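## Task

Pick up the printed block on the desk, set it on the closet's bottom shelf and close the closet completely. If the robot topples or is left leaning, the task fails. Anything that stays in place only because the robot is holding it does not count.

## Robot and tools

ROBOT. TidyBot++: a wheeled base 0.54 m long, 0.50 m wide and 0.38 m tall, carrying one seven-joint arm with a two-finger gripper. The shoulder sits 0.12 m ahead of the base centre at 0.68 m height. Segments: upper arm 0.42 m, forearm 0.31 m, hand 0.31 m from wrist to the hand point. The arm begins folded with the hand pointing down; folded, it reaches up to 0.08 m beyond the base front and the elbow up to 1.15 m high. Cameras: base_camera (fixed on the base, 644x364) and wrist_camera (fisheye, 644x476, sees along the hand).

FRAMES. Base frame: origin on the floor below the base centre, x forward, y left, z up. hand_pose is reported in it: the point halfway between the finger pads, with its z axis along the fingers and its y axis the closing direction. The odometry frame is the base frame as it was at scene start; heading is positive leftward, -3.142 to 3.142.

execute_actions. Arguments: "actions", a list holding one action or none (empty just reports state and images), and optional "cameras" (list of base_camera, wrist_camera or all; omitted means all; [] means none). An action may contain:
- "base": exactly one relative move, counted from where the base last reported itself: translate_m (metres, forward positive, -2 to 2), strafe_m (metres, left positive, -2 to 2) or rotate_rad (radians, counter-clockwise from above positive, -6.3 to 6.3). No turning during translate or strafe.
- "joints": absolute targets by name, radians. joint_1_rad any angle (whole arm about vertical; positive is clockwise from above, opposite to rotate_rad); joint_2_rad shoulder -2.249 to 2.249; joint_3_rad any angle; joint_4_rad elbow -2.579 to 2.579; joint_5_rad any angle; joint_6_rad wrist -2.099 to 2.099; joint_7_rad any angle (hand roll; with hand down, positive is counter-clockwise from above, and 1.57 opens fingers left/right). gripper_pos 0 (open, about 85 mm gap) to 1 (closed); gap is roughly 85 x (1 - gripper_pos) mm. Done tolerances: ±0.039 for joints 1-4, ±0.056 for 5-7, ±0.03 gripper. Unlimited joints go the short way, so turn further in steps below half a turn.
- "speeds": optional lower top speeds for this action: translate_m and strafe_m 0.05-0.5 m/s, rotate_rad 0.1-1.57 rad/s (maxima are defaults). A base move needing over 8.667 s is refused; one action lasts at most 15 s.
All motions in an action start together. Anything omitted may keep pushing toward its previous target. An unknown key or out-of-range number refuses the call with no motion. After a reported stop, later motion calls in the same reply are skipped.

Arm geometry: with joint_1_rad 0, joint_3_rad 3.14 and joint_5_rad 0 (near start), the arm moves in the base's x-z plane. Angles from vertical (forward positive): upper arm = j2, forearm = j2 - j4, hand = j2 - j4 - j6. The hand point's forward and upward offsets from the shoulder are the sums of length x sin and length x cos of those angles. A downward hand reaches at most about 0.94 m high, and only near the base.

wait: {"seconds": 0 to 10}; commands nothing, returns state and images. zoom_image: {"camera", "region": [x0, y0, x1, y1]} in pixels of that camera's latest image, at most 504x504. read_manual: licence texts only. finished_scene: {"scene": 1 or 2}; final, and reports success; the goal must already be met and stable.

RESULTS. base_status and joint_status describe how each motion ended: "done" (for the base, wheels turned the commanded amount even if they slipped), "off_target" (resting away from target, maybe still pushing), "contact_stop"/"time_out" (target dropped, holding in place). "joint command not followed" with a "cause:" line means arm targets were withheld, often a self-collision; they may be retried each action until valid. base_odometry counts wheel turns, so slip looks like travel and drift grows over many moves. A blocked base may still read "done". base_tilt in degrees (forward/right positive) has about 1 degree bias. motor_effort is percent of maximum, peak in brackets, and is noisy. Gripper at 1 reading "done" means empty; "off_target" means something is held. Motor temperatures list one value per arm joint; MOTOR HOT appears from 60 °C, an OVER-TEMPERATURE FAULT at 75 °C makes the arm sink, and keys then show "limit_stop_at_motor_heat" (resend). "ARM HIT" means a hard hit on the base or itself.

ACCURACY. Friction leaves joints slightly short and the hand a centimetre or two off, more when stretched out; improve by sending last command + (wanted - read). The arm sags when holding things; do not command a held joint to its read angle. Trust camera images over hand_pose.

AVOID. Driving while the arm is caught on something about 0.8 m or higher can tip the robot; sideways force on a raised hand can lift wheels; back away or retract the arm to recover. Blocked joints push harder with larger target error. A torque sensor over its limit (104.5 N m joints 1-4, 51.3 N m joints 5-7) freezes the arm and gripper for 10 s while the base continues. Do not drop, slam or push objects hard, and do not leave anything leaning on the robot. Between replies the robot holds its last command and loose objects may get nudged.

Each tool is called after ">>>" as name(argument=value, ...), one argument or row to a line, values as JSON.

## Session

>>> execute_actions(
  actions=[
    {"joints": {"joint_2_rad": 0.0, "joint_4_rad": -1.57, "joint_6_rad": -0.2}},
  ],
)

Scene clock: 2.23 s.
Motor temperatures (°C, as the motors report them): [25 30 24 32 33 34 31]
base_odometry: x=+0.000 y=+0.000 heading=+0.000 (m, m, rad; odometry frame)
base_tilt: forward=-0.4 right=+0.7 (deg)
base_status: not commanded
joint_positions: joint_1_rad=+0.032 joint_2_rad=-0.022 joint_3_rad=+3.103 joint_4_rad=-1.588 joint_5_rad=-0.017 joint_6_rad=-0.222 joint_7_rad=+1.630 gripper_pos=+0.000
joint_status: all done
motor_effort: joint_1_rad=+0(0) joint_2_rad=-19(19) joint_3_rad=+0(0) joint_4_rad=+24(24) joint_5_rad=+1(1) joint_6_rad=+8(8) joint_7_rad=+0(0) (%)
hand_pose: x=+0.7276 y=+0.0064 z=+1.0373 quat_wxyz=(+0.010, +0.779, +0.020, +0.627) (m; base frame)
pictures: base_camera, wrist_camera
Images, in order (width x height): base_camera 644x364, wrist_camera 644x476.

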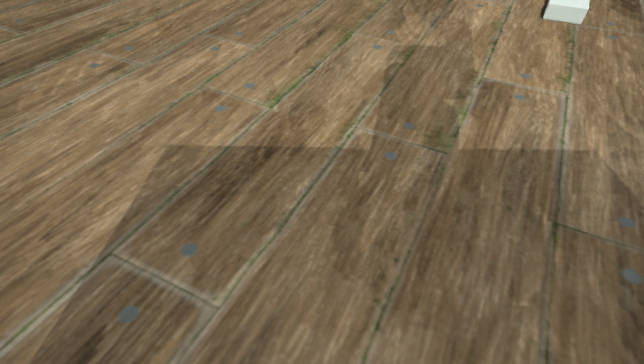

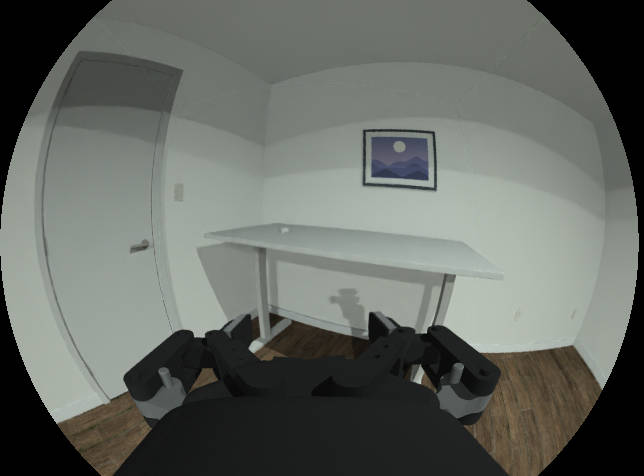

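>>> execute_actions(
  actions=[
    {"base": {"rotate_rad": 2.66}, "joints": {"joint_1_rad": 0.0, "joint_3_rad": 3.14, "joint_5_rad": 0.0, "joint_7_rad": 1.57}},
  ],
)

Scene clock: 10.90 s.
Motor temperatures (°C, as the motors report them): [25 30 24 32 33 34 31]
base_odometry: x=+0.000 y=+0.000 heading=+2.660 (m, m, rad; odometry frame)
base_tilt: forward=-0.4 right=+0.7 (deg)
base_status: done
joint_positions: joint_1_rad=-0.002 joint_2_rad=-0.003 joint_3_rad=+3.141 joint_4_rad=-1.588 joint_5_rad=-0.017 joint_6_rad=-0.222 joint_7_rad=+1.604 gripper_pos=+0.000
joint_status: all done
motor_effort: joint_1_rad=+0(3) joint_2_rad=-19(22) joint_3_rad=+0(3) joint_4_rad=+24(24) joint_5_rad=+2(1) joint_6_rad=+8(9) joint_7_rad=+0(0) (%)
hand_pose: x=+0.7348 y=+0.0043 z=+1.0257 quat_wxyz=(+0.003, +0.785, +0.009, +0.619) (m; base frame)
pictures: base_camera, wrist_camera
Images, in order (width x height): base_camera 644x364, wrist_camera 644x476.

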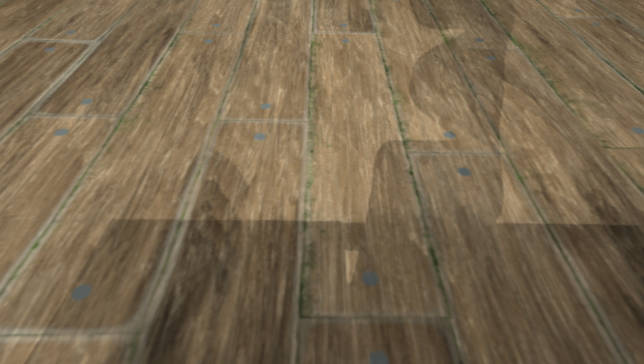

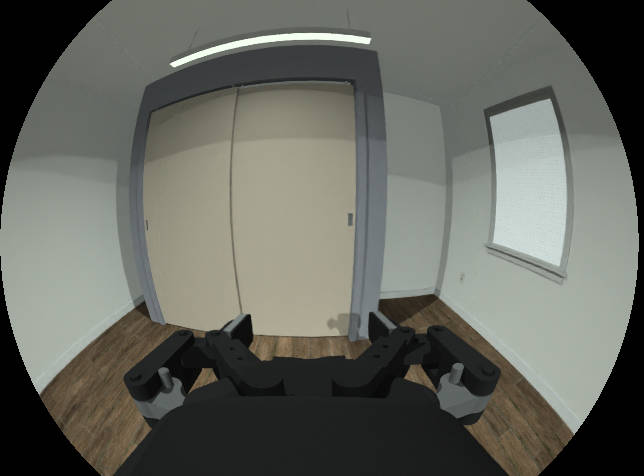

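>>> execute_actions(
  actions=[
    {"base": {"translate_m": 0.85}, "joints": {"joint_2_rad": 0.1, "joint_4_rad": -1.8, "joint_6_rad": 0.33, "gripper_pos": 1.0}},
  ],
  cameras=[],
)

>>> execute_actions(
  actions=[
    {"base": {"strafe_m": -0.21}},
  ],
)

Scene clock: 17.80 s.
Motor temperatures (°C, as the motors report them): [25 30 24 32 33 34 31]
base_odometry: x=-0.754 y=+0.393 heading=+2.661 (m, m, rad; odometry frame)
base_tilt: forward=-0.4 right=+0.7 (deg)
base_status: done
joint_positions: joint_1_rad=-0.002 joint_2_rad=+0.090 joint_3_rad=+3.141 joint_4_rad=-1.787 joint_5_rad=-0.017 joint_6_rad=+0.307 joint_7_rad=+1.604 gripper_pos=+0.999
joint_status: all done
motor_effort: joint_1_rad=+0(1) joint_2_rad=-22(24) joint_3_rad=+0(1) joint_4_rad=+24(25) joint_5_rad=+1(1) joint_6_rad=+9(9) joint_7_rad=+0(0) (%)
hand_pose: x=+0.7678 y=+0.0017 z=+1.0063 quat_wxyz=(+0.007, +0.707, +0.005, +0.707) (m; base frame)
pictures: none
No camera images: the call's "cameras" was empty. Leave "cameras" out to get every camera's image.

Scene clock: 19.47 s.
Motor temperatures (°C, as the motors report them): [25 30 24 32 33 34 31]
base_odometry: x=-0.657 y=+0.580 heading=+2.661 (m, m, rad; odometry frame)
base_tilt: forward=-0.4 right=+0.7 (deg)
base_status: done
joint_positions: joint_1_rad=+0.004 joint_2_rad=+0.090 joint_3_rad=+3.141 joint_4_rad=-1.787 joint_5_rad=-0.017 joint_6_rad=+0.308 joint_7_rad=+1.604 gripper_pos=+0.999
joint_status: not commanded
motor_effort: joint_1_rad=+0(2) joint_2_rad=-22(24) joint_3_rad=-1(2) joint_4_rad=+23(24) joint_5_rad=+2(1) joint_6_rad=+9(9) joint_7_rad=+0(0) (%)
hand_pose: x=+0.7678 y=-0.0022 z=+1.0064 quat_wxyz=(+0.009, +0.707, +0.003, +0.707) (m; base frame)
pictures: base_camera, wrist_camera
Images, in order (width x height): base_camera 644x364, wrist_camera 644x476.

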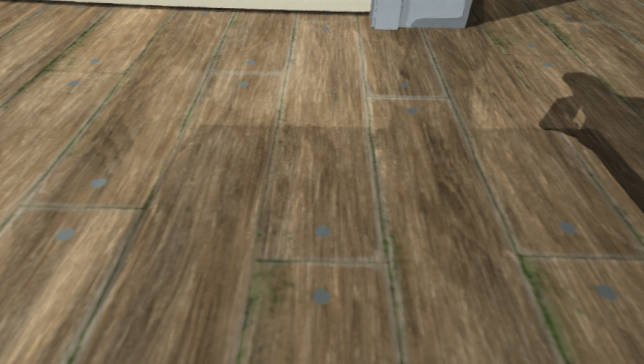

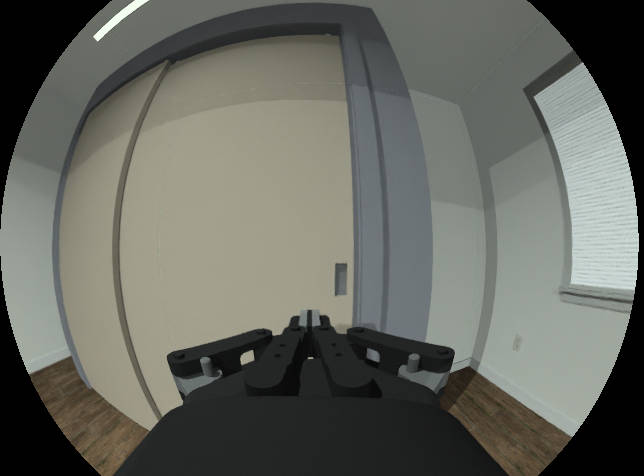

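>>> execute_actions(
  actions=[
    {"base": {"strafe_m": -0.054}, "joints": {"joint_4_rad": -1.885, "joint_6_rad": 0.415, "joint_7_rad": 3.14}},
  ],
  cameras=[],
)

>>> execute_actions(
  actions=[
    {"base": {"translate_m": 0.22}, "speeds": {"translate_m": 0.2}},
  ],
  cameras=["wrist_camera"],
)

Scene clock: 26.97 s.
Motor temperatures (°C, as the motors report them): [25 30 24 32 33 34 31]
base_odometry: x=-0.632 y=+0.628 heading=+2.661 (m, m, rad; odometry frame)
base_tilt: forward=-0.4 right=+0.7 (deg)
base_status: done
joint_positions: joint_1_rad=+0.004 joint_2_rad=+0.090 joint_3_rad=+3.142 joint_4_rad=-1.863 joint_5_rad=-0.017 joint_6_rad=+0.389 joint_7_rad=+3.126 gripper_pos=+0.999
joint_status: all done
motor_effort: joint_1_rad=-1(3) joint_2_rad=-22(22) joint_3_rad=+0(3) joint_4_rad=+23(24) joint_5_rad=+0(2) joint_6_rad=+9(9) joint_7_rad=+0(0) (%)
hand_pose: x=+0.7598 y=-0.0033 z=+0.9856 quat_wxyz=(+0.496, +0.509, +0.488, +0.507) (m; base frame)
pictures: none
No camera images: the call's "cameras" was empty. Leave "cameras" out to get every camera's image.

Scene clock: 28.83 s.
Motor temperatures (°C, as the motors report them): [25 30 24 32 33 34 31]
base_odometry: x=-0.827 y=+0.730 heading=+2.661 (m, m, rad; odometry frame)
base_tilt: forward=-0.4 right=+0.7 (deg)
base_status: done
joint_positions: joint_1_rad=+0.004 joint_2_rad=+0.093 joint_3_rad=+3.142 joint_4_rad=-1.865 joint_5_rad=-0.017 joint_6_rad=+0.392 joint_7_rad=+3.126 gripper_pos=+0.999
joint_status: not commanded
motor_effort: joint_1_rad=+0(0) joint_2_rad=-22(24) joint_3_rad=+0(0) joint_4_rad=+23(24) joint_5_rad=+1(1) joint_6_rad=+8(9) joint_7_rad=+0(0) (%)
hand_pose: x=+0.7604 y=-0.0033 z=+0.9834 quat_wxyz=(+0.496, +0.509, +0.488, +0.506) (m; base frame)
pictures: wrist_camera
Images, in order (width x height): wrist_camera 644x476.

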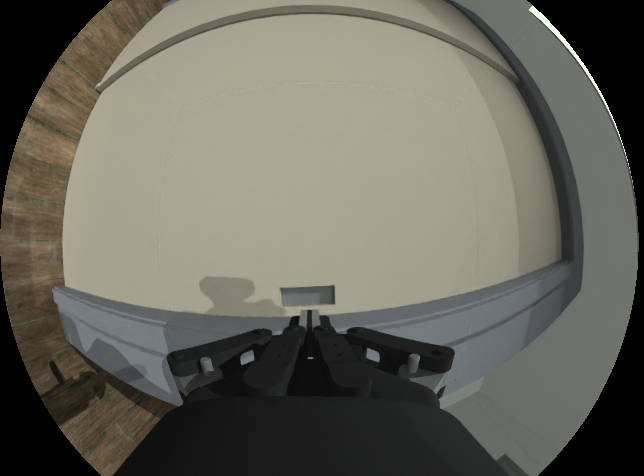

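>>> execute_actions(
  actions=[
    {"base": {"strafe_m": -0.027}, "speeds": {"strafe_m": 0.08}},
  ],
  cameras=[],
)

>>> execute_actions(
  actions=[
    {"base": {"translate_m": 0.13}, "speeds": {"translate_m": 0.12}},
  ],
  cameras=["wrist_camera"],
)

Scene clock: 33.50 s.
Motor temperatures (°C, as the motors report them): [25 30 24 32 33 34 31]
base_odometry: x=-0.815 y=+0.754 heading=+2.661 (m, m, rad; odometry frame)
base_tilt: forward=-0.4 right=+0.7 (deg)
base_status: done
joint_positions: joint_1_rad=+0.003 joint_2_rad=+0.093 joint_3_rad=+3.141 joint_4_rad=-1.865 joint_5_rad=-0.017 joint_6_rad=+0.392 joint_7_rad=+3.126 gripper_pos=+0.999
joint_status: not commanded
motor_effort: joint_1_rad=-1(3) joint_2_rad=-21(24) joint_3_rad=+0(2) joint_4_rad=+23(24) joint_5_rad=+0(1) joint_6_rad=+8(10) joint_7_rad=+0(0) (%)
hand_pose: x=+0.7604 y=-0.0023 z=+0.9834 quat_wxyz=(+0.496, +0.509, +0.489, +0.507) (m; base frame)
pictures: none
No camera images: the call's "cameras" was empty. Leave "cameras" out to get every camera's image.

Scene clock: 35.17 s.
Motor temperatures (°C, as the motors report them): [25 30 24 32 33 34 31]
base_odometry: x=-0.930 y=+0.814 heading=+2.661 (m, m, rad; odometry frame)
base_tilt: forward=-0.4 right=+0.7 (deg)
base_status: done
joint_positions: joint_1_rad=+0.003 joint_2_rad=+0.094 joint_3_rad=+3.141 joint_4_rad=-1.866 joint_5_rad=-0.017 joint_6_rad=+0.393 joint_7_rad=+3.126 gripper_pos=+0.999
joint_status: not commanded
motor_effort: joint_1_rad=+0(1) joint_2_rad=-23(24) joint_3_rad=+0(1) joint_4_rad=+24(24) joint_5_rad=+1(2) joint_6_rad=+9(9) joint_7_rad=+0(0) (%)
hand_pose: x=+0.7606 y=-0.0023 z=+0.9823 quat_wxyz=(+0.495, +0.509, +0.489, +0.506) (m; base frame)
pictures: wrist_camera
Images, in order (width x height): wrist_camera 644x476.

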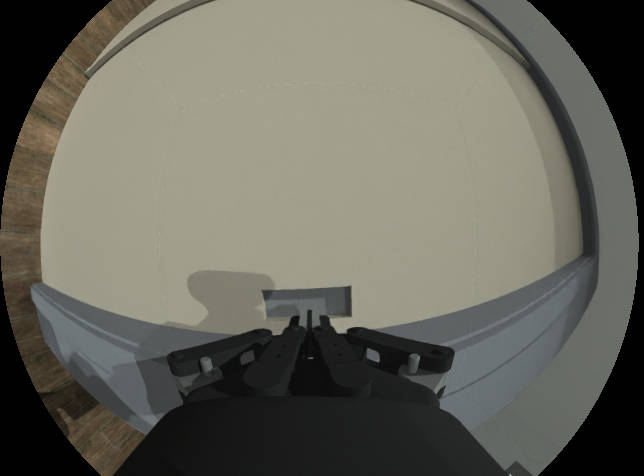

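>>> execute_actions(
  actions=[
    {"base": {"translate_m": 0.05}, "speeds": {"translate_m": 0.05}},
  ],
  cameras=["wrist_camera"],
)

Scene clock: 40.43 s.
Motor temperatures (°C, as the motors report them): [25 30 24 32 33 34 31]
base_odometry: x=-0.975 y=+0.837 heading=+2.661 (m, m, rad; odometry frame)
base_tilt: forward=-0.4 right=+0.7 (deg)
base_status: done
joint_positions: joint_1_rad=+0.003 joint_2_rad=+0.095 joint_3_rad=+3.141 joint_4_rad=-1.866 joint_5_rad=-0.017 joint_6_rad=+0.393 joint_7_rad=+3.126 gripper_pos=+0.999
joint_status: not commanded
motor_effort: joint_1_rad=-1(0) joint_2_rad=-22(24) joint_3_rad=+0(1) joint_4_rad=+23(24) joint_5_rad=+1(0) joint_6_rad=+8(9) joint_7_rad=+0(0) (%)
hand_pose: x=+0.7607 y=-0.0023 z=+0.9820 quat_wxyz=(+0.495, +0.509, +0.489, +0.506) (m; base frame)
pictures: wrist_camera
Images, in order (width x height): wrist_camera 644x476.

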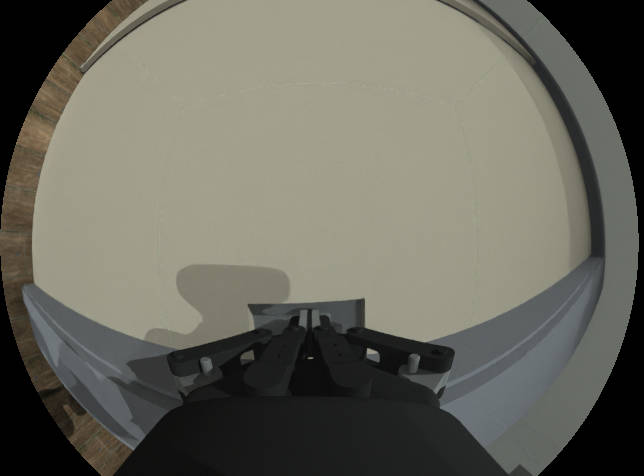

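No contact yet; a bit further.

>>> execute_actions(
  actions=[
    {"base": {"translate_m": 0.02}, "speeds": {"translate_m": 0.05}},
  ],
  cameras=["wrist_camera"],
)

>>> execute_actions(
  actions=[
    {"base": {"strafe_m": 0.12}, "speeds": {"strafe_m": 0.08}},
  ],
)

Scene clock: 43.30 s.
Motor temperatures (°C, as the motors report them): [25 30 24 32 33 34 31]
base_odometry: x=-0.992 y=+0.847 heading=+2.661 (m, m, rad; odometry frame)
base_tilt: forward=-0.4 right=+0.7 (deg)
base_status: done
joint_positions: joint_1_rad=+0.003 joint_2_rad=+0.072 joint_3_rad=+3.141 joint_4_rad=-1.892 joint_5_rad=-0.017 joint_6_rad=+0.394 joint_7_rad=+3.126 gripper_pos=+0.999
joint_status: not commanded
motor_effort: joint_1_rad=+0(0) joint_2_rad=-15(23) joint_3_rad=+1(1) joint_4_rad=+24(31) joint_5_rad=+1(0) joint_6_rad=+8(11) joint_7_rad=+0(0) (%)
hand_pose: x=+0.7509 y=-0.0023 z=+0.9816 quat_wxyz=(+0.495, +0.510, +0.490, +0.506) (m; base frame)
pictures: wrist_camera
Images, in order (width x height): wrist_camera 644x476.

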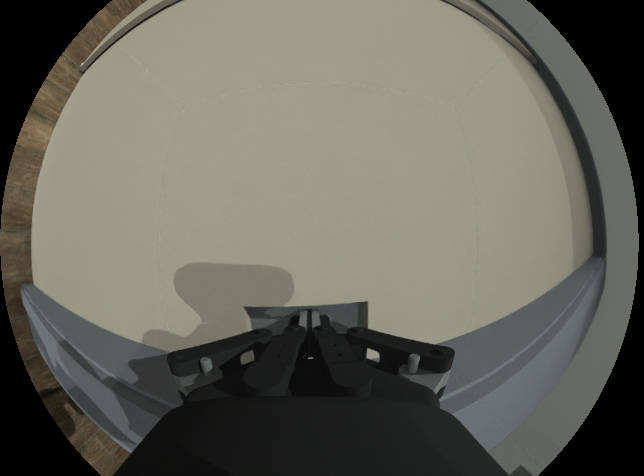

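Scene clock: 45.40 s.
Motor temperatures (°C, as the motors report them): [25 30 24 32 33 34 31]
base_odometry: x=-1.048 y=+0.740 heading=+2.661 (m, m, rad; odometry frame)
base_tilt: forward=-0.4 right=+0.7 (deg)
base_status: done
joint_positions: joint_1_rad=+0.013 joint_2_rad=+0.075 joint_3_rad=+3.159 joint_4_rad=-1.892 joint_5_rad=-0.017 joint_6_rad=+0.397 joint_7_rad=+3.126 gripper_pos=+0.999
joint_status: not commanded
motor_effort: joint_1_rad=-1(8) joint_2_rad=-20(21) joint_3_rad=+0(9) joint_4_rad=+24(25) joint_5_rad=+1(3) joint_6_rad=+9(9) joint_7_rad=+0(0) (%)
hand_pose: x=+0.7519 y=-0.0198 z=+0.9805 quat_wxyz=(+0.502, +0.516, +0.483, +0.498) (m; base frame)
pictures: base_camera, wrist_camera
Images, in order (width x height): base_camera 644x364, wrist_camera 644x476.

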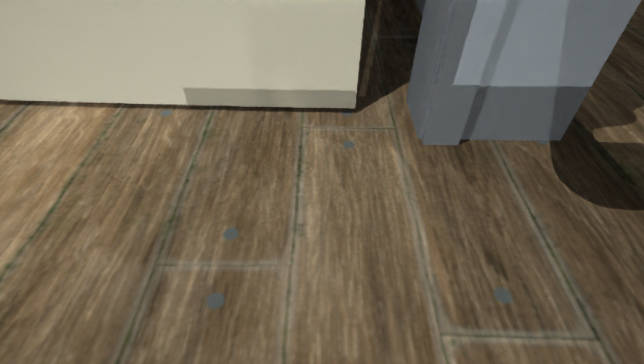

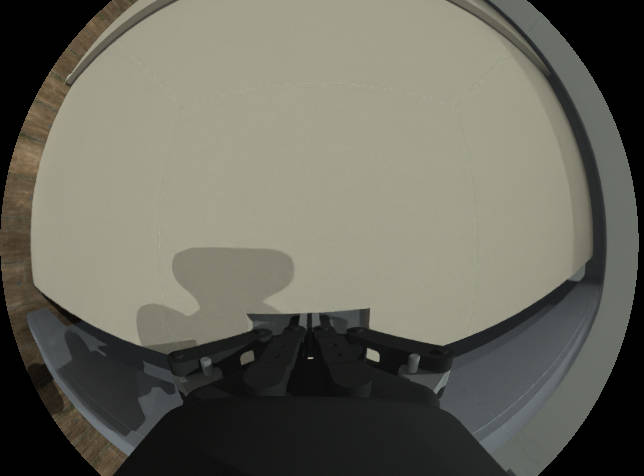

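>>> execute_actions(
  actions=[
    {"base": {"translate_m": 0.008}, "speeds": {"translate_m": 0.05}},
  ],
  cameras=[],
)

>>> execute_actions(
  actions=[
    {"base": {"strafe_m": 0.22}, "speeds": {"strafe_m": 0.12}},
  ],
  cameras=[],
)

>>> execute_actions(
  actions=[
    {"base": {"translate_m": 0.008}, "speeds": {"translate_m": 0.05}},
  ],
  cameras=[],
)

>>> execute_actions(
  actions=[
    {"base": {"strafe_m": 0.22}, "speeds": {"strafe_m": 0.12}},
  ],
)

Scene clock: 50.57 s.
Motor temperatures (°C, as the motors report them): [25 30 24 32 33 34 31]
base_odometry: x=-1.055 y=+0.744 heading=+2.661 (m, m, rad; odometry frame)
base_tilt: forward=-0.4 right=+0.7 (deg)
base_status: done
joint_positions: joint_1_rad=+0.013 joint_2_rad=+0.061 joint_3_rad=+3.159 joint_4_rad=-1.907 joint_5_rad=-0.017 joint_6_rad=+0.397 joint_7_rad=+3.126 gripper_pos=+0.999
joint_status: not commanded
motor_effort: joint_1_rad=-3(4) joint_2_rad=-12(20) joint_3_rad=-2(3) joint_4_rad=+29(31) joint_5_rad=+2(2) joint_6_rad=+10(11) joint_7_rad=+0(1) (%)
hand_pose: x=+0.7457 y=-0.0196 z=+0.9804 quat_wxyz=(+0.502, +0.516, +0.483, +0.498) (m; base frame)
pictures: none
No camera images: the call's "cameras" was empty. Leave "cameras" out to get every camera's image.

Scene clock: 53.13 s.
Motor temperatures (°C, as the motors report them): [25 30 24 32 33 34 31]
base_odometry: x=-1.157 y=+0.549 heading=+2.661 (m, m, rad; odometry frame)
base_tilt: forward=-0.4 right=+0.7 (deg)
base_status: done
joint_positions: joint_1_rad=+0.022 joint_2_rad=+0.063 joint_3_rad=+3.167 joint_4_rad=-1.905 joint_5_rad=-0.017 joint_6_rad=+0.398 joint_7_rad=+3.126 gripper_pos=+0.999
joint_status: not commanded
motor_effort: joint_1_rad=-2(11) joint_2_rad=-13(19) joint_3_rad=-2(12) joint_4_rad=+30(31) joint_5_rad=+3(5) joint_6_rad=+11(12) joint_7_rad=+0(0) (%)
hand_pose: x=+0.7462 y=-0.0301 z=+0.9804 quat_wxyz=(+0.506, +0.520, +0.478, +0.494) (m; base frame)
pictures: none
No camera images: the call's "cameras" was empty. Leave "cameras" out to get every camera's image.

Scene clock: 53.67 s.
Motor temperatures (°C, as the motors report them): [25 30 24 32 33 34 31]
base_odometry: x=-1.163 y=+0.553 heading=+2.661 (m, m, rad; odometry frame)
base_tilt: forward=-0.5 right=+0.7 (deg)
base_status: done
joint_positions: joint_1_rad=+0.022 joint_2_rad=+0.049 joint_3_rad=+3.167 joint_4_rad=-1.920 joint_5_rad=-0.017 joint_6_rad=+0.398 joint_7_rad=+3.126 gripper_pos=+0.999
joint_status: not commanded
motor_effort: joint_1_rad=-4(5) joint_2_rad=-9(15) joint_3_rad=-3(4) joint_4_rad=+32(34) joint_5_rad=+2(2) joint_6_rad=+11(12) joint_7_rad=+0(0) (%)
hand_pose: x=+0.7402 y=-0.0297 z=+0.9803 quat_wxyz=(+0.506, +0.520, +0.479, +0.494) (m; base frame)
pictures: none
No camera images: the call's "cameras" was empty. Leave "cameras" out to get every camera's image.

Scene clock: 56.20 s.
Motor temperatures (°C, as the motors report them): [25 30 24 32 33 34 31]
base_odometry: x=-1.265 y=+0.358 heading=+2.661 (m, m, rad; odometry frame)
base_tilt: forward=-0.5 right=+0.7 (deg)
base_status: done
joint_positions: joint_1_rad=+0.033 joint_2_rad=+0.051 joint_3_rad=+3.179 joint_4_rad=-1.918 joint_5_rad=-0.017 joint_6_rad=+0.398 joint_7_rad=+3.126 gripper_pos=+0.999
joint_status: not commanded
motor_effort: joint_1_rad=-6(12) joint_2_rad=-7(17) joint_3_rad=-5(13) joint_4_rad=+34(34) joint_5_rad=+2(4) joint_6_rad=+11(12) joint_7_rad=+0(0) (%)
hand_pose: x=+0.7402 y=-0.0440 z=+0.9802 quat_wxyz=(+0.512, +0.526, +0.473, +0.488) (m; base frame)
pictures: base_camera, wrist_camera
Images, in order (width x height): base_camera 644x364, wrist_camera 644x476.

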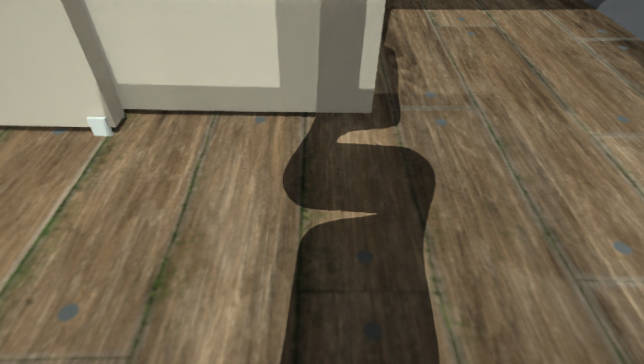

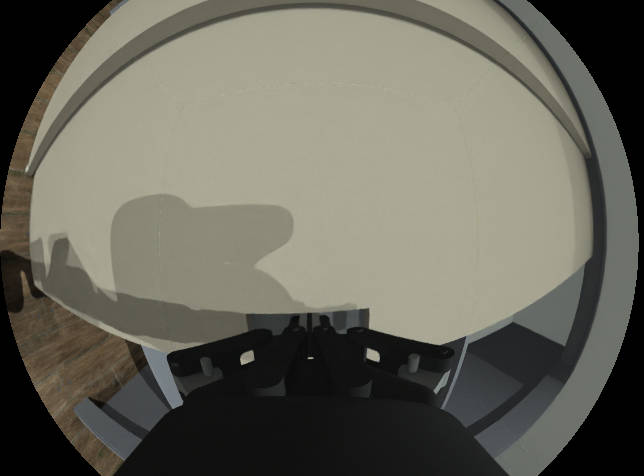

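>>> execute_actions(
  actions=[
    {"base": {"strafe_m": -0.04}, "speeds": {"strafe_m": 0.1}},
  ],
  cameras=[],
)

>>> execute_actions(
  actions=[
    {"base": {"translate_m": -0.25}},
  ],
  cameras=[],
)

>>> execute_actions(
  actions=[
    {"base": {"strafe_m": -0.29}, "joints": {"joint_7_rad": 1.57, "joint_2_rad": 0.0, "joint_4_rad": -1.9, "joint_6_rad": -0.3}},
  ],
)

Scene clock: 60.60 s.
Motor temperatures (°C, as the motors report them): [25 30 24 32 33 34 31]
base_odometry: x=-1.246 y=+0.393 heading=+2.661 (m, m, rad; odometry frame)
base_tilt: forward=-0.4 right=+0.7 (deg)
base_status: done
joint_positions: joint_1_rad=+0.003 joint_2_rad=+0.049 joint_3_rad=+3.146 joint_4_rad=-1.920 joint_5_rad=-0.017 joint_6_rad=+0.398 joint_7_rad=+3.126 gripper_pos=+0.999
joint_status: not commanded
motor_effort: joint_1_rad=-1(6) joint_2_rad=-7(7) joint_3_rad=+0(5) joint_4_rad=+32(34) joint_5_rad=+2(3) joint_6_rad=+10(11) joint_7_rad=+0(0) (%)
hand_pose: x=+0.7405 y=-0.0052 z=+0.9802 quat_wxyz=(+0.496, +0.511, +0.489, +0.504) (m; base frame)
pictures: none
No camera images: the call's "cameras" was empty. Leave "cameras" out to get every camera's image.

Scene clock: 62.37 s.
Motor temperatures (°C, as the motors report them): [25 30 24 32 33 34 31]
base_odometry: x=-1.025 y=+0.277 heading=+2.661 (m, m, rad; odometry frame)
base_tilt: forward=-0.4 right=+0.7 (deg)
base_status: done
joint_positions: joint_1_rad=+0.002 joint_2_rad=+0.102 joint_3_rad=+3.146 joint_4_rad=-1.887 joint_5_rad=-0.017 joint_6_rad=+0.399 joint_7_rad=+3.126 gripper_pos=+0.999
joint_status: not commanded
motor_effort: joint_1_rad=+0(1) joint_2_rad=-20(25) joint_3_rad=+0(1) joint_4_rad=+22(32) joint_5_rad=+1(1) joint_6_rad=+8(10) joint_7_rad=+0(0) (%)
hand_pose: x=+0.7605 y=-0.0049 z=+0.9663 quat_wxyz=(+0.491, +0.516, +0.494, +0.499) (m; base frame)
pictures: none
No camera images: the call's "cameras" was empty. Leave "cameras" out to get every camera's image.

Scene clock: 64.23 s.
Motor temperatures (°C, as the motors report them): [25 30 24 32 33 34 31]
base_odometry: x=-0.890 y=+0.535 heading=+2.660 (m, m, rad; odometry frame)
base_tilt: forward=-0.4 right=+0.7 (deg)
base_status: done
joint_positions: joint_1_rad=+0.005 joint_2_rad=+0.021 joint_3_rad=+3.146 joint_4_rad=-1.887 joint_5_rad=-0.017 joint_6_rad=-0.284 joint_7_rad=+1.584 gripper_pos=+0.999
joint_status: all done
motor_effort: joint_1_rad=-1(3) joint_2_rad=-18(22) joint_3_rad=+0(2) joint_4_rad=+22(23) joint_5_rad=+1(1) joint_6_rad=+7(9) joint_7_rad=+0(0) (%)
hand_pose: x=+0.6776 y=-0.0024 z=+0.8174 quat_wxyz=(-0.001, +0.889, -0.005, +0.457) (m; base frame)
pictures: base_camera, wrist_camera
Images, in order (width x height): base_camera 644x364, wrist_camera 644x476.

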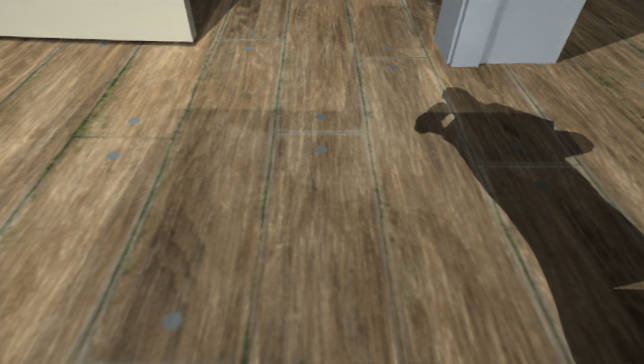

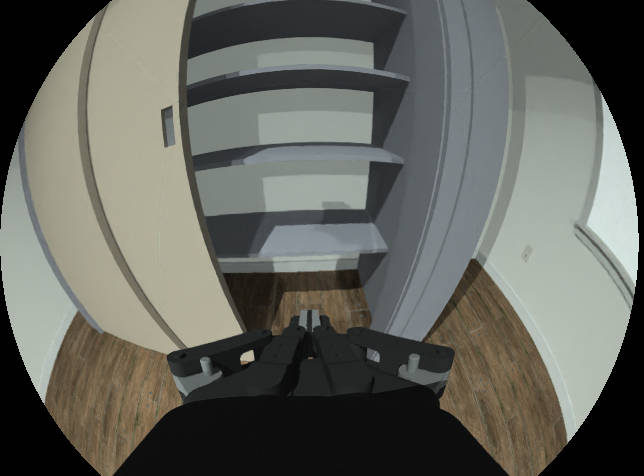

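>>> execute_actions(
  actions=[
    {"base": {"rotate_rad": -3.14}, "joints": {"joint_2_rad": 0.2, "joint_4_rad": -0.7, "joint_6_rad": -1.4, "gripper_pos": 0.0}},
  ],
  cameras=[],
)

>>> execute_actions(
  actions=[
    {"base": {"translate_m": 1.6}},
  ],
  cameras=[],
)

>>> execute_actions(
  actions=[
    {"base": {"strafe_m": 0.85}},
  ],
)

Scene clock: 79.93 s.
Motor temperatures (°C, as the motors report them): [25 31 24 32 33 34 31]
base_odometry: x=-0.890 y=+0.535 heading=-0.480 (m, m, rad; odometry frame)
base_tilt: forward=-0.4 right=+0.7 (deg)
base_status: done
joint_positions: joint_1_rad=+0.003 joint_2_rad=+0.196 joint_3_rad=+3.144 joint_4_rad=-0.724 joint_5_rad=-0.017 joint_6_rad=-1.374 joint_7_rad=+1.584 gripper_pos=+0.000
joint_status: all done
motor_effort: joint_1_rad=+0(3) joint_2_rad=-22(26) joint_3_rad=+0(2) joint_4_rad=+18(24) joint_5_rad=+1(1) joint_6_rad=+7(8) joint_7_rad=+0(0) (%)
hand_pose: x=+0.6844 y=+0.0035 z=+1.0791 quat_wxyz=(-0.004, +0.911, +0.005, +0.411) (m; base frame)
pictures: none
No camera images: the call's "cameras" was empty. Leave "cameras" out to get every camera's image.

Scene clock: 84.50 s.
Motor temperatures (°C, as the motors report them): [25 31 24 32 33 34 31]
base_odometry: x=+0.529 y=-0.205 heading=-0.480 (m, m, rad; odometry frame)
base_tilt: forward=-0.4 right=+0.7 (deg)
base_status: done
joint_positions: joint_1_rad=+0.003 joint_2_rad=+0.199 joint_3_rad=+3.144 joint_4_rad=-0.719 joint_5_rad=-0.017 joint_6_rad=-1.378 joint_7_rad=+1.584 gripper_pos=+0.000
joint_status: not commanded
motor_effort: joint_1_rad=+0(0) joint_2_rad=-23(25) joint_3_rad=+0(1) joint_4_rad=+20(20) joint_5_rad=+1(2) joint_6_rad=+6(7) joint_7_rad=+0(0) (%)
hand_pose: x=+0.6849 y=+0.0036 z=+1.0789 quat_wxyz=(-0.004, +0.912, +0.005, +0.411) (m; base frame)
pictures: none
No camera images: the call's "cameras" was empty. Leave "cameras" out to get every camera's image.

Scene clock: 87.57 s.
Motor temperatures (°C, as the motors report them): [25 31 24 32 33 34 31]
base_odometry: x=+0.922 y=+0.549 heading=-0.480 (m, m, rad; odometry frame)
base_tilt: forward=-0.4 right=+0.7 (deg)
base_status: done
joint_positions: joint_1_rad=+0.000 joint_2_rad=+0.199 joint_3_rad=+3.144 joint_4_rad=-0.719 joint_5_rad=-0.017 joint_6_rad=-1.378 joint_7_rad=+1.584 gripper_pos=+0.000
joint_status: not commanded
motor_effort: joint_1_rad=+1(2) joint_2_rad=-22(22) joint_3_rad=+0(2) joint_4_rad=+19(19) joint_5_rad=+1(0) joint_6_rad=+7(6) joint_7_rad=+1(0) (%)
hand_pose: x=+0.6848 y=+0.0054 z=+1.0789 quat_wxyz=(-0.005, +0.912, +0.007, +0.411) (m; base frame)
pictures: base_camera, wrist_camera
Images, in order (width x height): base_camera 644x364, wrist_camera 644x476.

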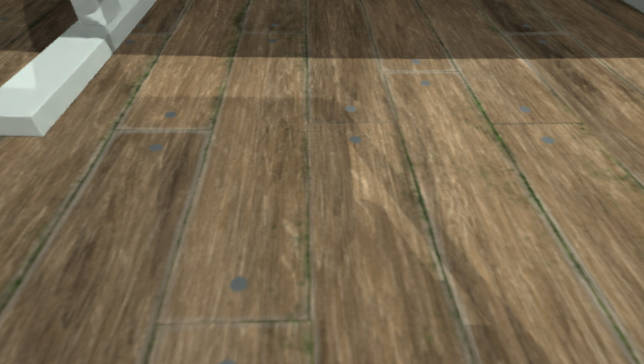

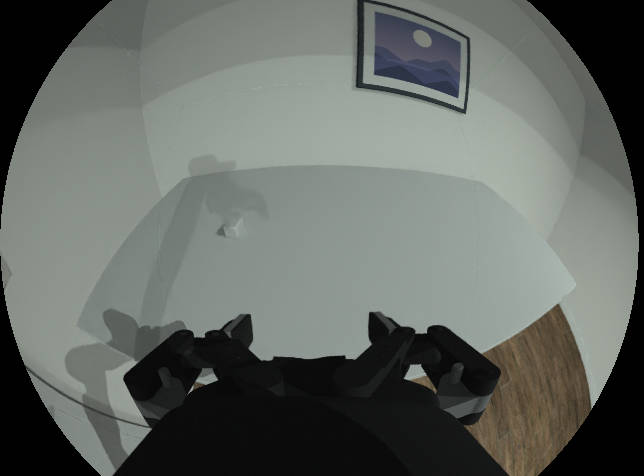

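>>> zoom_image(
  camera="wrist_camera",
  region=[184, 190, 284, 265],
)

Region (184, 190, 284, 265) of wrist_camera's 644x476 image, scaled by 5.040; it fills the top 378 rows of this view, and the rest is white.

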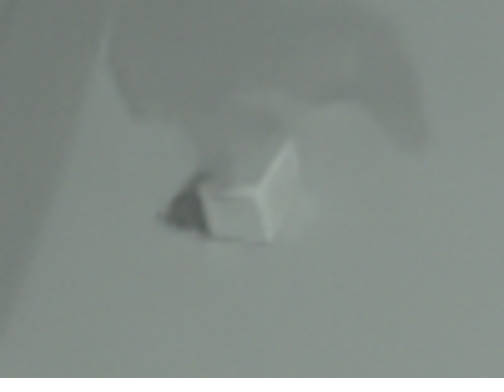

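>>> execute_actions(
  actions=[
    {"base": {"strafe_m": 0.19}},
  ],
  cameras=[],
)

>>> execute_actions(
  actions=[
    {"base": {"translate_m": 0.15}},
  ],
)

Scene clock: 94.97 s.
Motor temperatures (°C, as the motors report them): [25 31 24 32 33 34 31]
base_odometry: x=+1.009 y=+0.718 heading=-0.480 (m, m, rad; odometry frame)
base_tilt: forward=-0.4 right=+0.7 (deg)
base_status: done
joint_positions: joint_1_rad=-0.004 joint_2_rad=+0.199 joint_3_rad=+3.144 joint_4_rad=-0.719 joint_5_rad=-0.017 joint_6_rad=-1.378 joint_7_rad=+1.584 gripper_pos=+0.000
joint_status: not commanded
motor_effort: joint_1_rad=+0(1) joint_2_rad=-21(23) joint_3_rad=+0(2) joint_4_rad=+19(19) joint_5_rad=+1(0) joint_6_rad=+6(6) joint_7_rad=+0(0) (%)
hand_pose: x=+0.6848 y=+0.0077 z=+1.0789 quat_wxyz=(-0.006, +0.912, +0.009, +0.411) (m; base frame)
pictures: none
No camera images: the call's "cameras" was empty. Leave "cameras" out to get every camera's image.

Scene clock: 96.43 s.
Motor temperatures (°C, as the motors report them): [25 31 24 32 33 34 31]
base_odometry: x=+1.143 y=+0.649 heading=-0.480 (m, m, rad; odometry frame)
base_tilt: forward=-0.4 right=+0.7 (deg)
base_status: done
joint_positions: joint_1_rad=-0.004 joint_2_rad=+0.206 joint_3_rad=+3.144 joint_4_rad=-0.718 joint_5_rad=-0.017 joint_6_rad=-1.379 joint_7_rad=+1.584 gripper_pos=+0.000
joint_status: not commanded
motor_effort: joint_1_rad=+0(1) joint_2_rad=-23(26) joint_3_rad=+0(1) joint_4_rad=+19(20) joint_5_rad=+1(1) joint_6_rad=+7(7) joint_7_rad=+0(0) (%)
hand_pose: x=+0.6874 y=+0.0077 z=+1.0753 quat_wxyz=(-0.006, +0.913, +0.009, +0.407) (m; base frame)
pictures: base_camera, wrist_camera
Images, in order (width x height): base_camera 644x364, wrist_camera 644x476.

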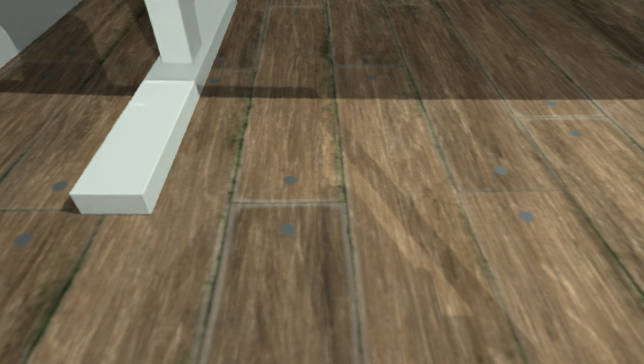

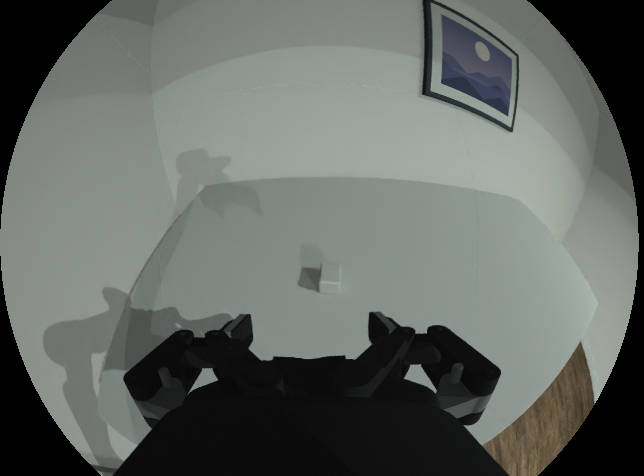

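>>> zoom_image(
  camera="wrist_camera",
  region=[280, 235, 380, 310],
)

Region (280, 235, 380, 310) of wrist_camera's 644x476 image, scaled by 5.040; it fills the top 378 rows of this view, and the rest is white.

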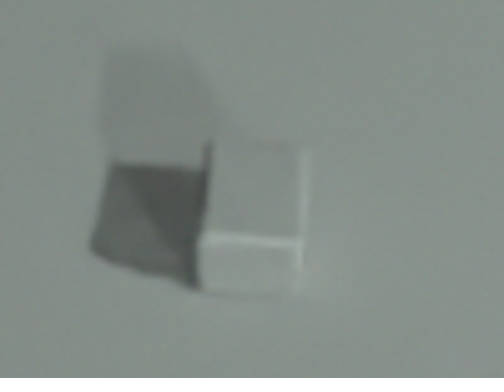

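>>> execute_actions(
  actions=[
    {"base": {"strafe_m": -0.018}, "joints": {"joint_2_rad": 0.145, "joint_4_rad": -1.006, "joint_6_rad": -1.219}, "speeds": {"strafe_m": 0.08}},
  ],
  cameras=["wrist_camera"],
)

Scene clock: 115.37 s.
Motor temperatures (°C, as the motors report them): [25 31 24 32 33 34 31]
base_odometry: x=+1.134 y=+0.633 heading=-0.479 (m, m, rad; odometry frame)
base_tilt: forward=-0.4 right=+0.7 (deg)
base_status: done
joint_positions: joint_1_rad=+0.001 joint_2_rad=+0.166 joint_3_rad=+3.144 joint_4_rad=-0.989 joint_5_rad=-0.017 joint_6_rad=-1.245 joint_7_rad=+1.584 gripper_pos=+0.000
joint_status: all done
motor_effort: joint_1_rad=+0(2) joint_2_rad=-22(23) joint_3_rad=+0(1) joint_4_rad=+21(20) joint_5_rad=+1(1) joint_6_rad=+6(6) joint_7_rad=+1(0) (%)
hand_pose: x=+0.6864 y=+0.0046 z=+0.9943 quat_wxyz=(-0.005, +0.932, +0.005, +0.362) (m; base frame)
pictures: wrist_camera
Images, in order (width x height): wrist_camera 644x476.

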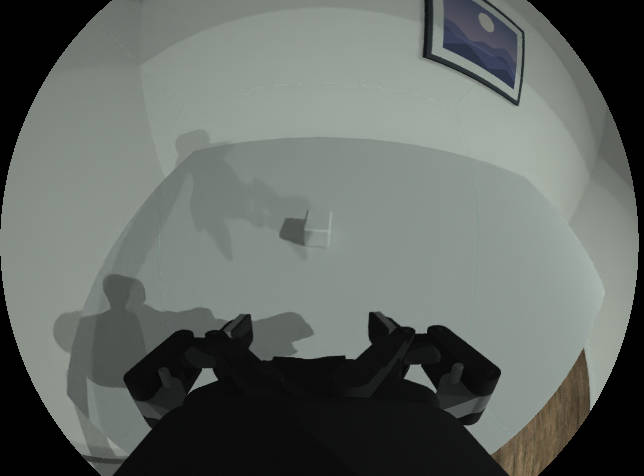

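>>> execute_actions(
  actions=[
    {"base": {"translate_m": 0.115}, "speeds": {"translate_m": 0.1}},
  ],
  cameras=["wrist_camera"],
)

Scene clock: 122.87 s.
Motor temperatures (°C, as the motors report them): [25 31 24 32 33 34 31]
base_odometry: x=+1.237 y=+0.580 heading=-0.479 (m, m, rad; odometry frame)
base_tilt: forward=-0.4 right=+0.7 (deg)
base_status: done
joint_positions: joint_1_rad=+0.001 joint_2_rad=+0.155 joint_3_rad=+3.144 joint_4_rad=-0.989 joint_5_rad=-0.017 joint_6_rad=-1.243 joint_7_rad=+1.584 gripper_pos=+0.000
joint_status: not commanded
motor_effort: joint_1_rad=+0(1) joint_2_rad=-22(25) joint_3_rad=+0(0) joint_4_rad=+21(22) joint_5_rad=+1(1) joint_6_rad=+6(6) joint_7_rad=+0(0) (%)
hand_pose: x=+0.6836 y=+0.0046 z=+1.0006 quat_wxyz=(-0.005, +0.930, +0.005, +0.368) (m; base frame)
pictures: wrist_camera
Images, in order (width x height): wrist_camera 644x476.

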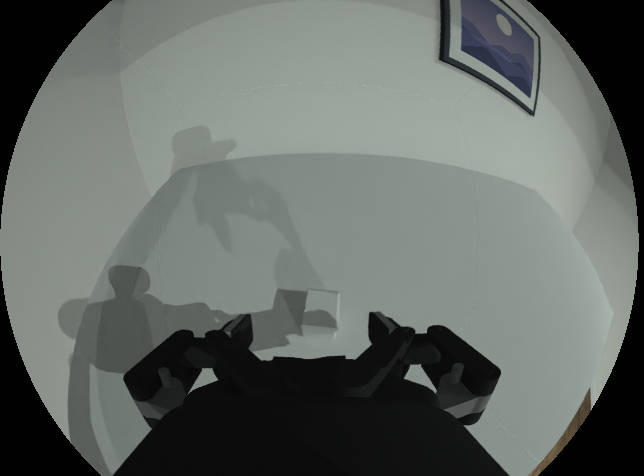

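>>> execute_actions(
  actions=[
    {"joints": {"joint_4_rad": -1.05}},
  ],
  cameras=["wrist_camera"],
)

Scene clock: 126.27 s.
Motor temperatures (°C, as the motors report them): [25 31 24 32 33 34 31]
base_odometry: x=+1.237 y=+0.580 heading=-0.479 (m, m, rad; odometry frame)
base_tilt: forward=-0.4 right=+0.7 (deg)
base_status: not commanded
joint_positions: joint_1_rad=+0.001 joint_2_rad=+0.155 joint_3_rad=+3.144 joint_4_rad=-1.033 joint_5_rad=-0.017 joint_6_rad=-1.243 joint_7_rad=+1.584 gripper_pos=+0.000
joint_status: all done
motor_effort: joint_1_rad=+0(1) joint_2_rad=-22(23) joint_3_rad=+0(0) joint_4_rad=+21(22) joint_5_rad=+1(1) joint_6_rad=+6(6) joint_7_rad=+0(0) (%)
hand_pose: x=+0.6788 y=+0.0046 z=+0.9787 quat_wxyz=(-0.005, +0.938, +0.005, +0.348) (m; base frame)
pictures: wrist_camera
Images, in order (width x height): wrist_camera 644x476.

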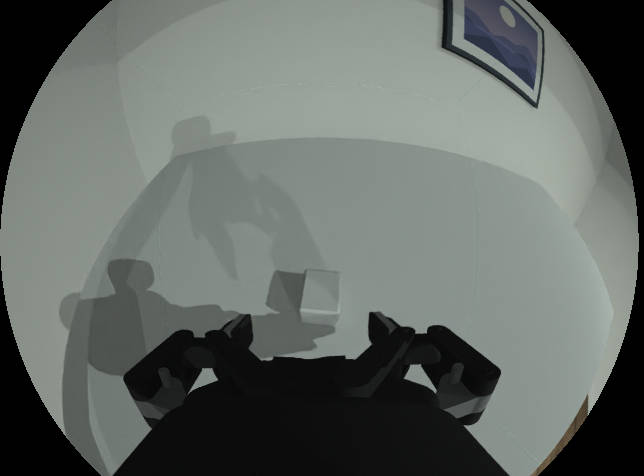

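>>> execute_actions(
  actions=[
    {"base": {"translate_m": 0.03}, "joints": {"joint_4_rad": -1.09}, "speeds": {"translate_m": 0.06}},
  ],
  cameras=["wrist_camera"],
)

Scene clock: 130.00 s.
Motor temperatures (°C, as the motors report them): [25 31 24 32 33 34 31]
base_odometry: x=+1.263 y=+0.566 heading=-0.480 (m, m, rad; odometry frame)
base_tilt: forward=-0.4 right=+0.7 (deg)
base_status: done
joint_positions: joint_1_rad=+0.001 joint_2_rad=+0.151 joint_3_rad=+3.144 joint_4_rad=-1.073 joint_5_rad=-0.017 joint_6_rad=-1.242 joint_7_rad=+1.584 gripper_pos=+0.000
joint_status: all done
motor_effort: joint_1_rad=+1(0) joint_2_rad=-22(25) joint_3_rad=+0(0) joint_4_rad=+21(22) joint_5_rad=+1(1) joint_6_rad=+5(6) joint_7_rad=+0(0) (%)
hand_pose: x=+0.6727 y=+0.0046 z=+0.9621 quat_wxyz=(-0.005, +0.943, +0.005, +0.332) (m; base frame)
pictures: wrist_camera
Images, in order (width x height): wrist_camera 644x476.

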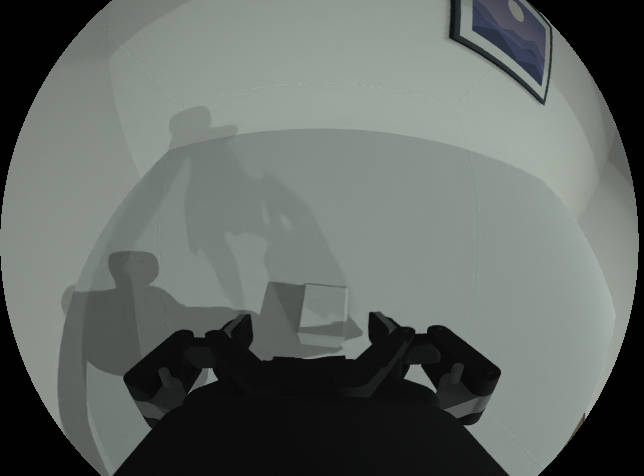

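>>> execute_actions(
  actions=[
    {"base": {"translate_m": 0.015}, "joints": {"joint_4_rad": -1.12}, "speeds": {"translate_m": 0.05}},
  ],
  cameras=["wrist_camera"],
)

Scene clock: 133.10 s.
Motor temperatures (°C, as the motors report them): [25 31 24 32 33 34 31]
base_odometry: x=+1.277 y=+0.559 heading=-0.480 (m, m, rad; odometry frame)
base_tilt: forward=-0.4 right=+0.7 (deg)
base_status: done
joint_positions: joint_1_rad=+0.001 joint_2_rad=+0.147 joint_3_rad=+3.144 joint_4_rad=-1.095 joint_5_rad=-0.017 joint_6_rad=-1.236 joint_7_rad=+1.584 gripper_pos=+0.000
joint_status: all done
motor_effort: joint_1_rad=-1(0) joint_2_rad=-19(25) joint_3_rad=+0(1) joint_4_rad=+19(23) joint_5_rad=+1(0) joint_6_rad=+4(6) joint_7_rad=+0(0) (%)
hand_pose: x=+0.6701 y=+0.0046 z=+0.9541 quat_wxyz=(-0.006, +0.945, +0.005, +0.326) (m; base frame)
pictures: wrist_camera
Images, in order (width x height): wrist_camera 644x476.

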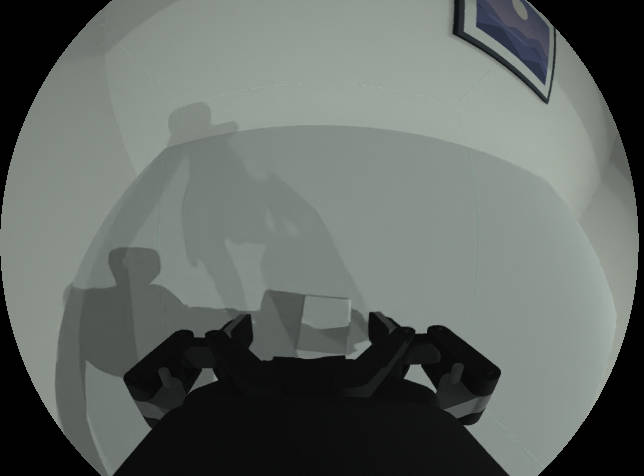

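>>> execute_actions(
  actions=[
    {"joints": {"gripper_pos": 1.0, "joint_4_rad": -1.07}},
  ],
  cameras=["wrist_camera"],
)

>>> execute_actions(
  actions=[
    {"joints": {"joint_4_rad": -0.95}},
  ],
  cameras=["wrist_camera"],
)

Scene clock: 137.80 s.
Motor temperatures (°C, as the motors report them): [25 31 24 32 33 34 31]
base_odometry: x=+1.277 y=+0.559 heading=-0.480 (m, m, rad; odometry frame)
base_tilt: forward=-0.4 right=+0.7 (deg)
base_status: not commanded
joint_positions: joint_1_rad=+0.001 joint_2_rad=+0.144 joint_3_rad=+3.144 joint_4_rad=-1.079 joint_5_rad=-0.017 joint_6_rad=-1.233 joint_7_rad=+1.584 gripper_pos=+0.675
joint_status: gripper_pos off_target (ended at +0.675, target +1.000); the others done
motor_effort: joint_1_rad=+0(2) joint_2_rad=-21(22) joint_3_rad=+0(1) joint_4_rad=+21(22) joint_5_rad=+1(1) joint_6_rad=+6(6) joint_7_rad=+0(1) (%)
hand_pose: x=+0.6720 y=+0.0046 z=+0.9643 quat_wxyz=(-0.005, +0.942, +0.005, +0.336) (m; base frame)
pictures: wrist_camera
Images, in order (width x height): wrist_camera 644x476.

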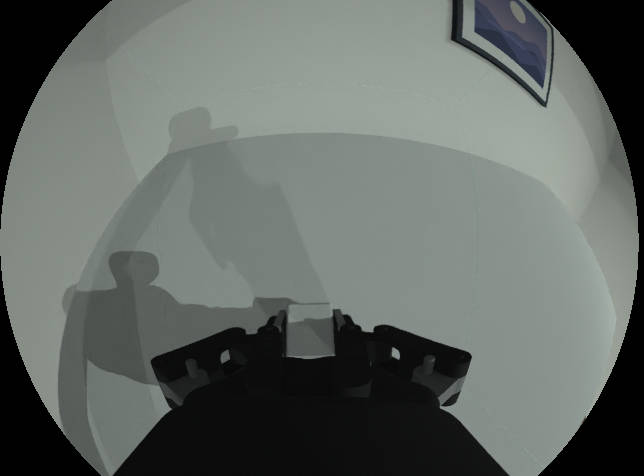

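Scene clock: 138.77 s.
Motor temperatures (°C, as the motors report them): [25 31 24 32 33 34 31]
base_odometry: x=+1.277 y=+0.559 heading=-0.480 (m, m, rad; odometry frame)
base_tilt: forward=-0.4 right=+0.7 (deg)
base_status: not commanded
joint_positions: joint_1_rad=+0.001 joint_2_rad=+0.144 joint_3_rad=+3.144 joint_4_rad=-0.965 joint_5_rad=-0.017 joint_6_rad=-1.233 joint_7_rad=+1.584 gripper_pos=+0.675
joint_status: all done
motor_effort: joint_1_rad=+0(0) joint_2_rad=-21(23) joint_3_rad=+0(0) joint_4_rad=+21(22) joint_5_rad=+1(0) joint_6_rad=+7(7) joint_7_rad=+0(1) (%)
hand_pose: x=+0.6840 y=+0.0046 z=+1.0212 quat_wxyz=(-0.005, +0.921, +0.005, +0.389) (m; base frame)
pictures: wrist_camera
Images, in order (width x height): wrist_camera 644x476.

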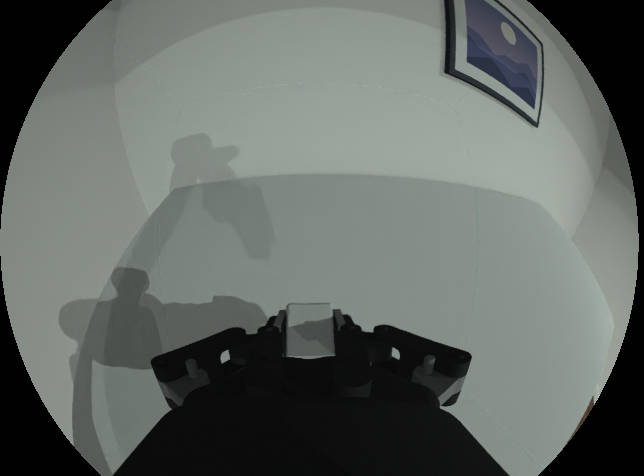

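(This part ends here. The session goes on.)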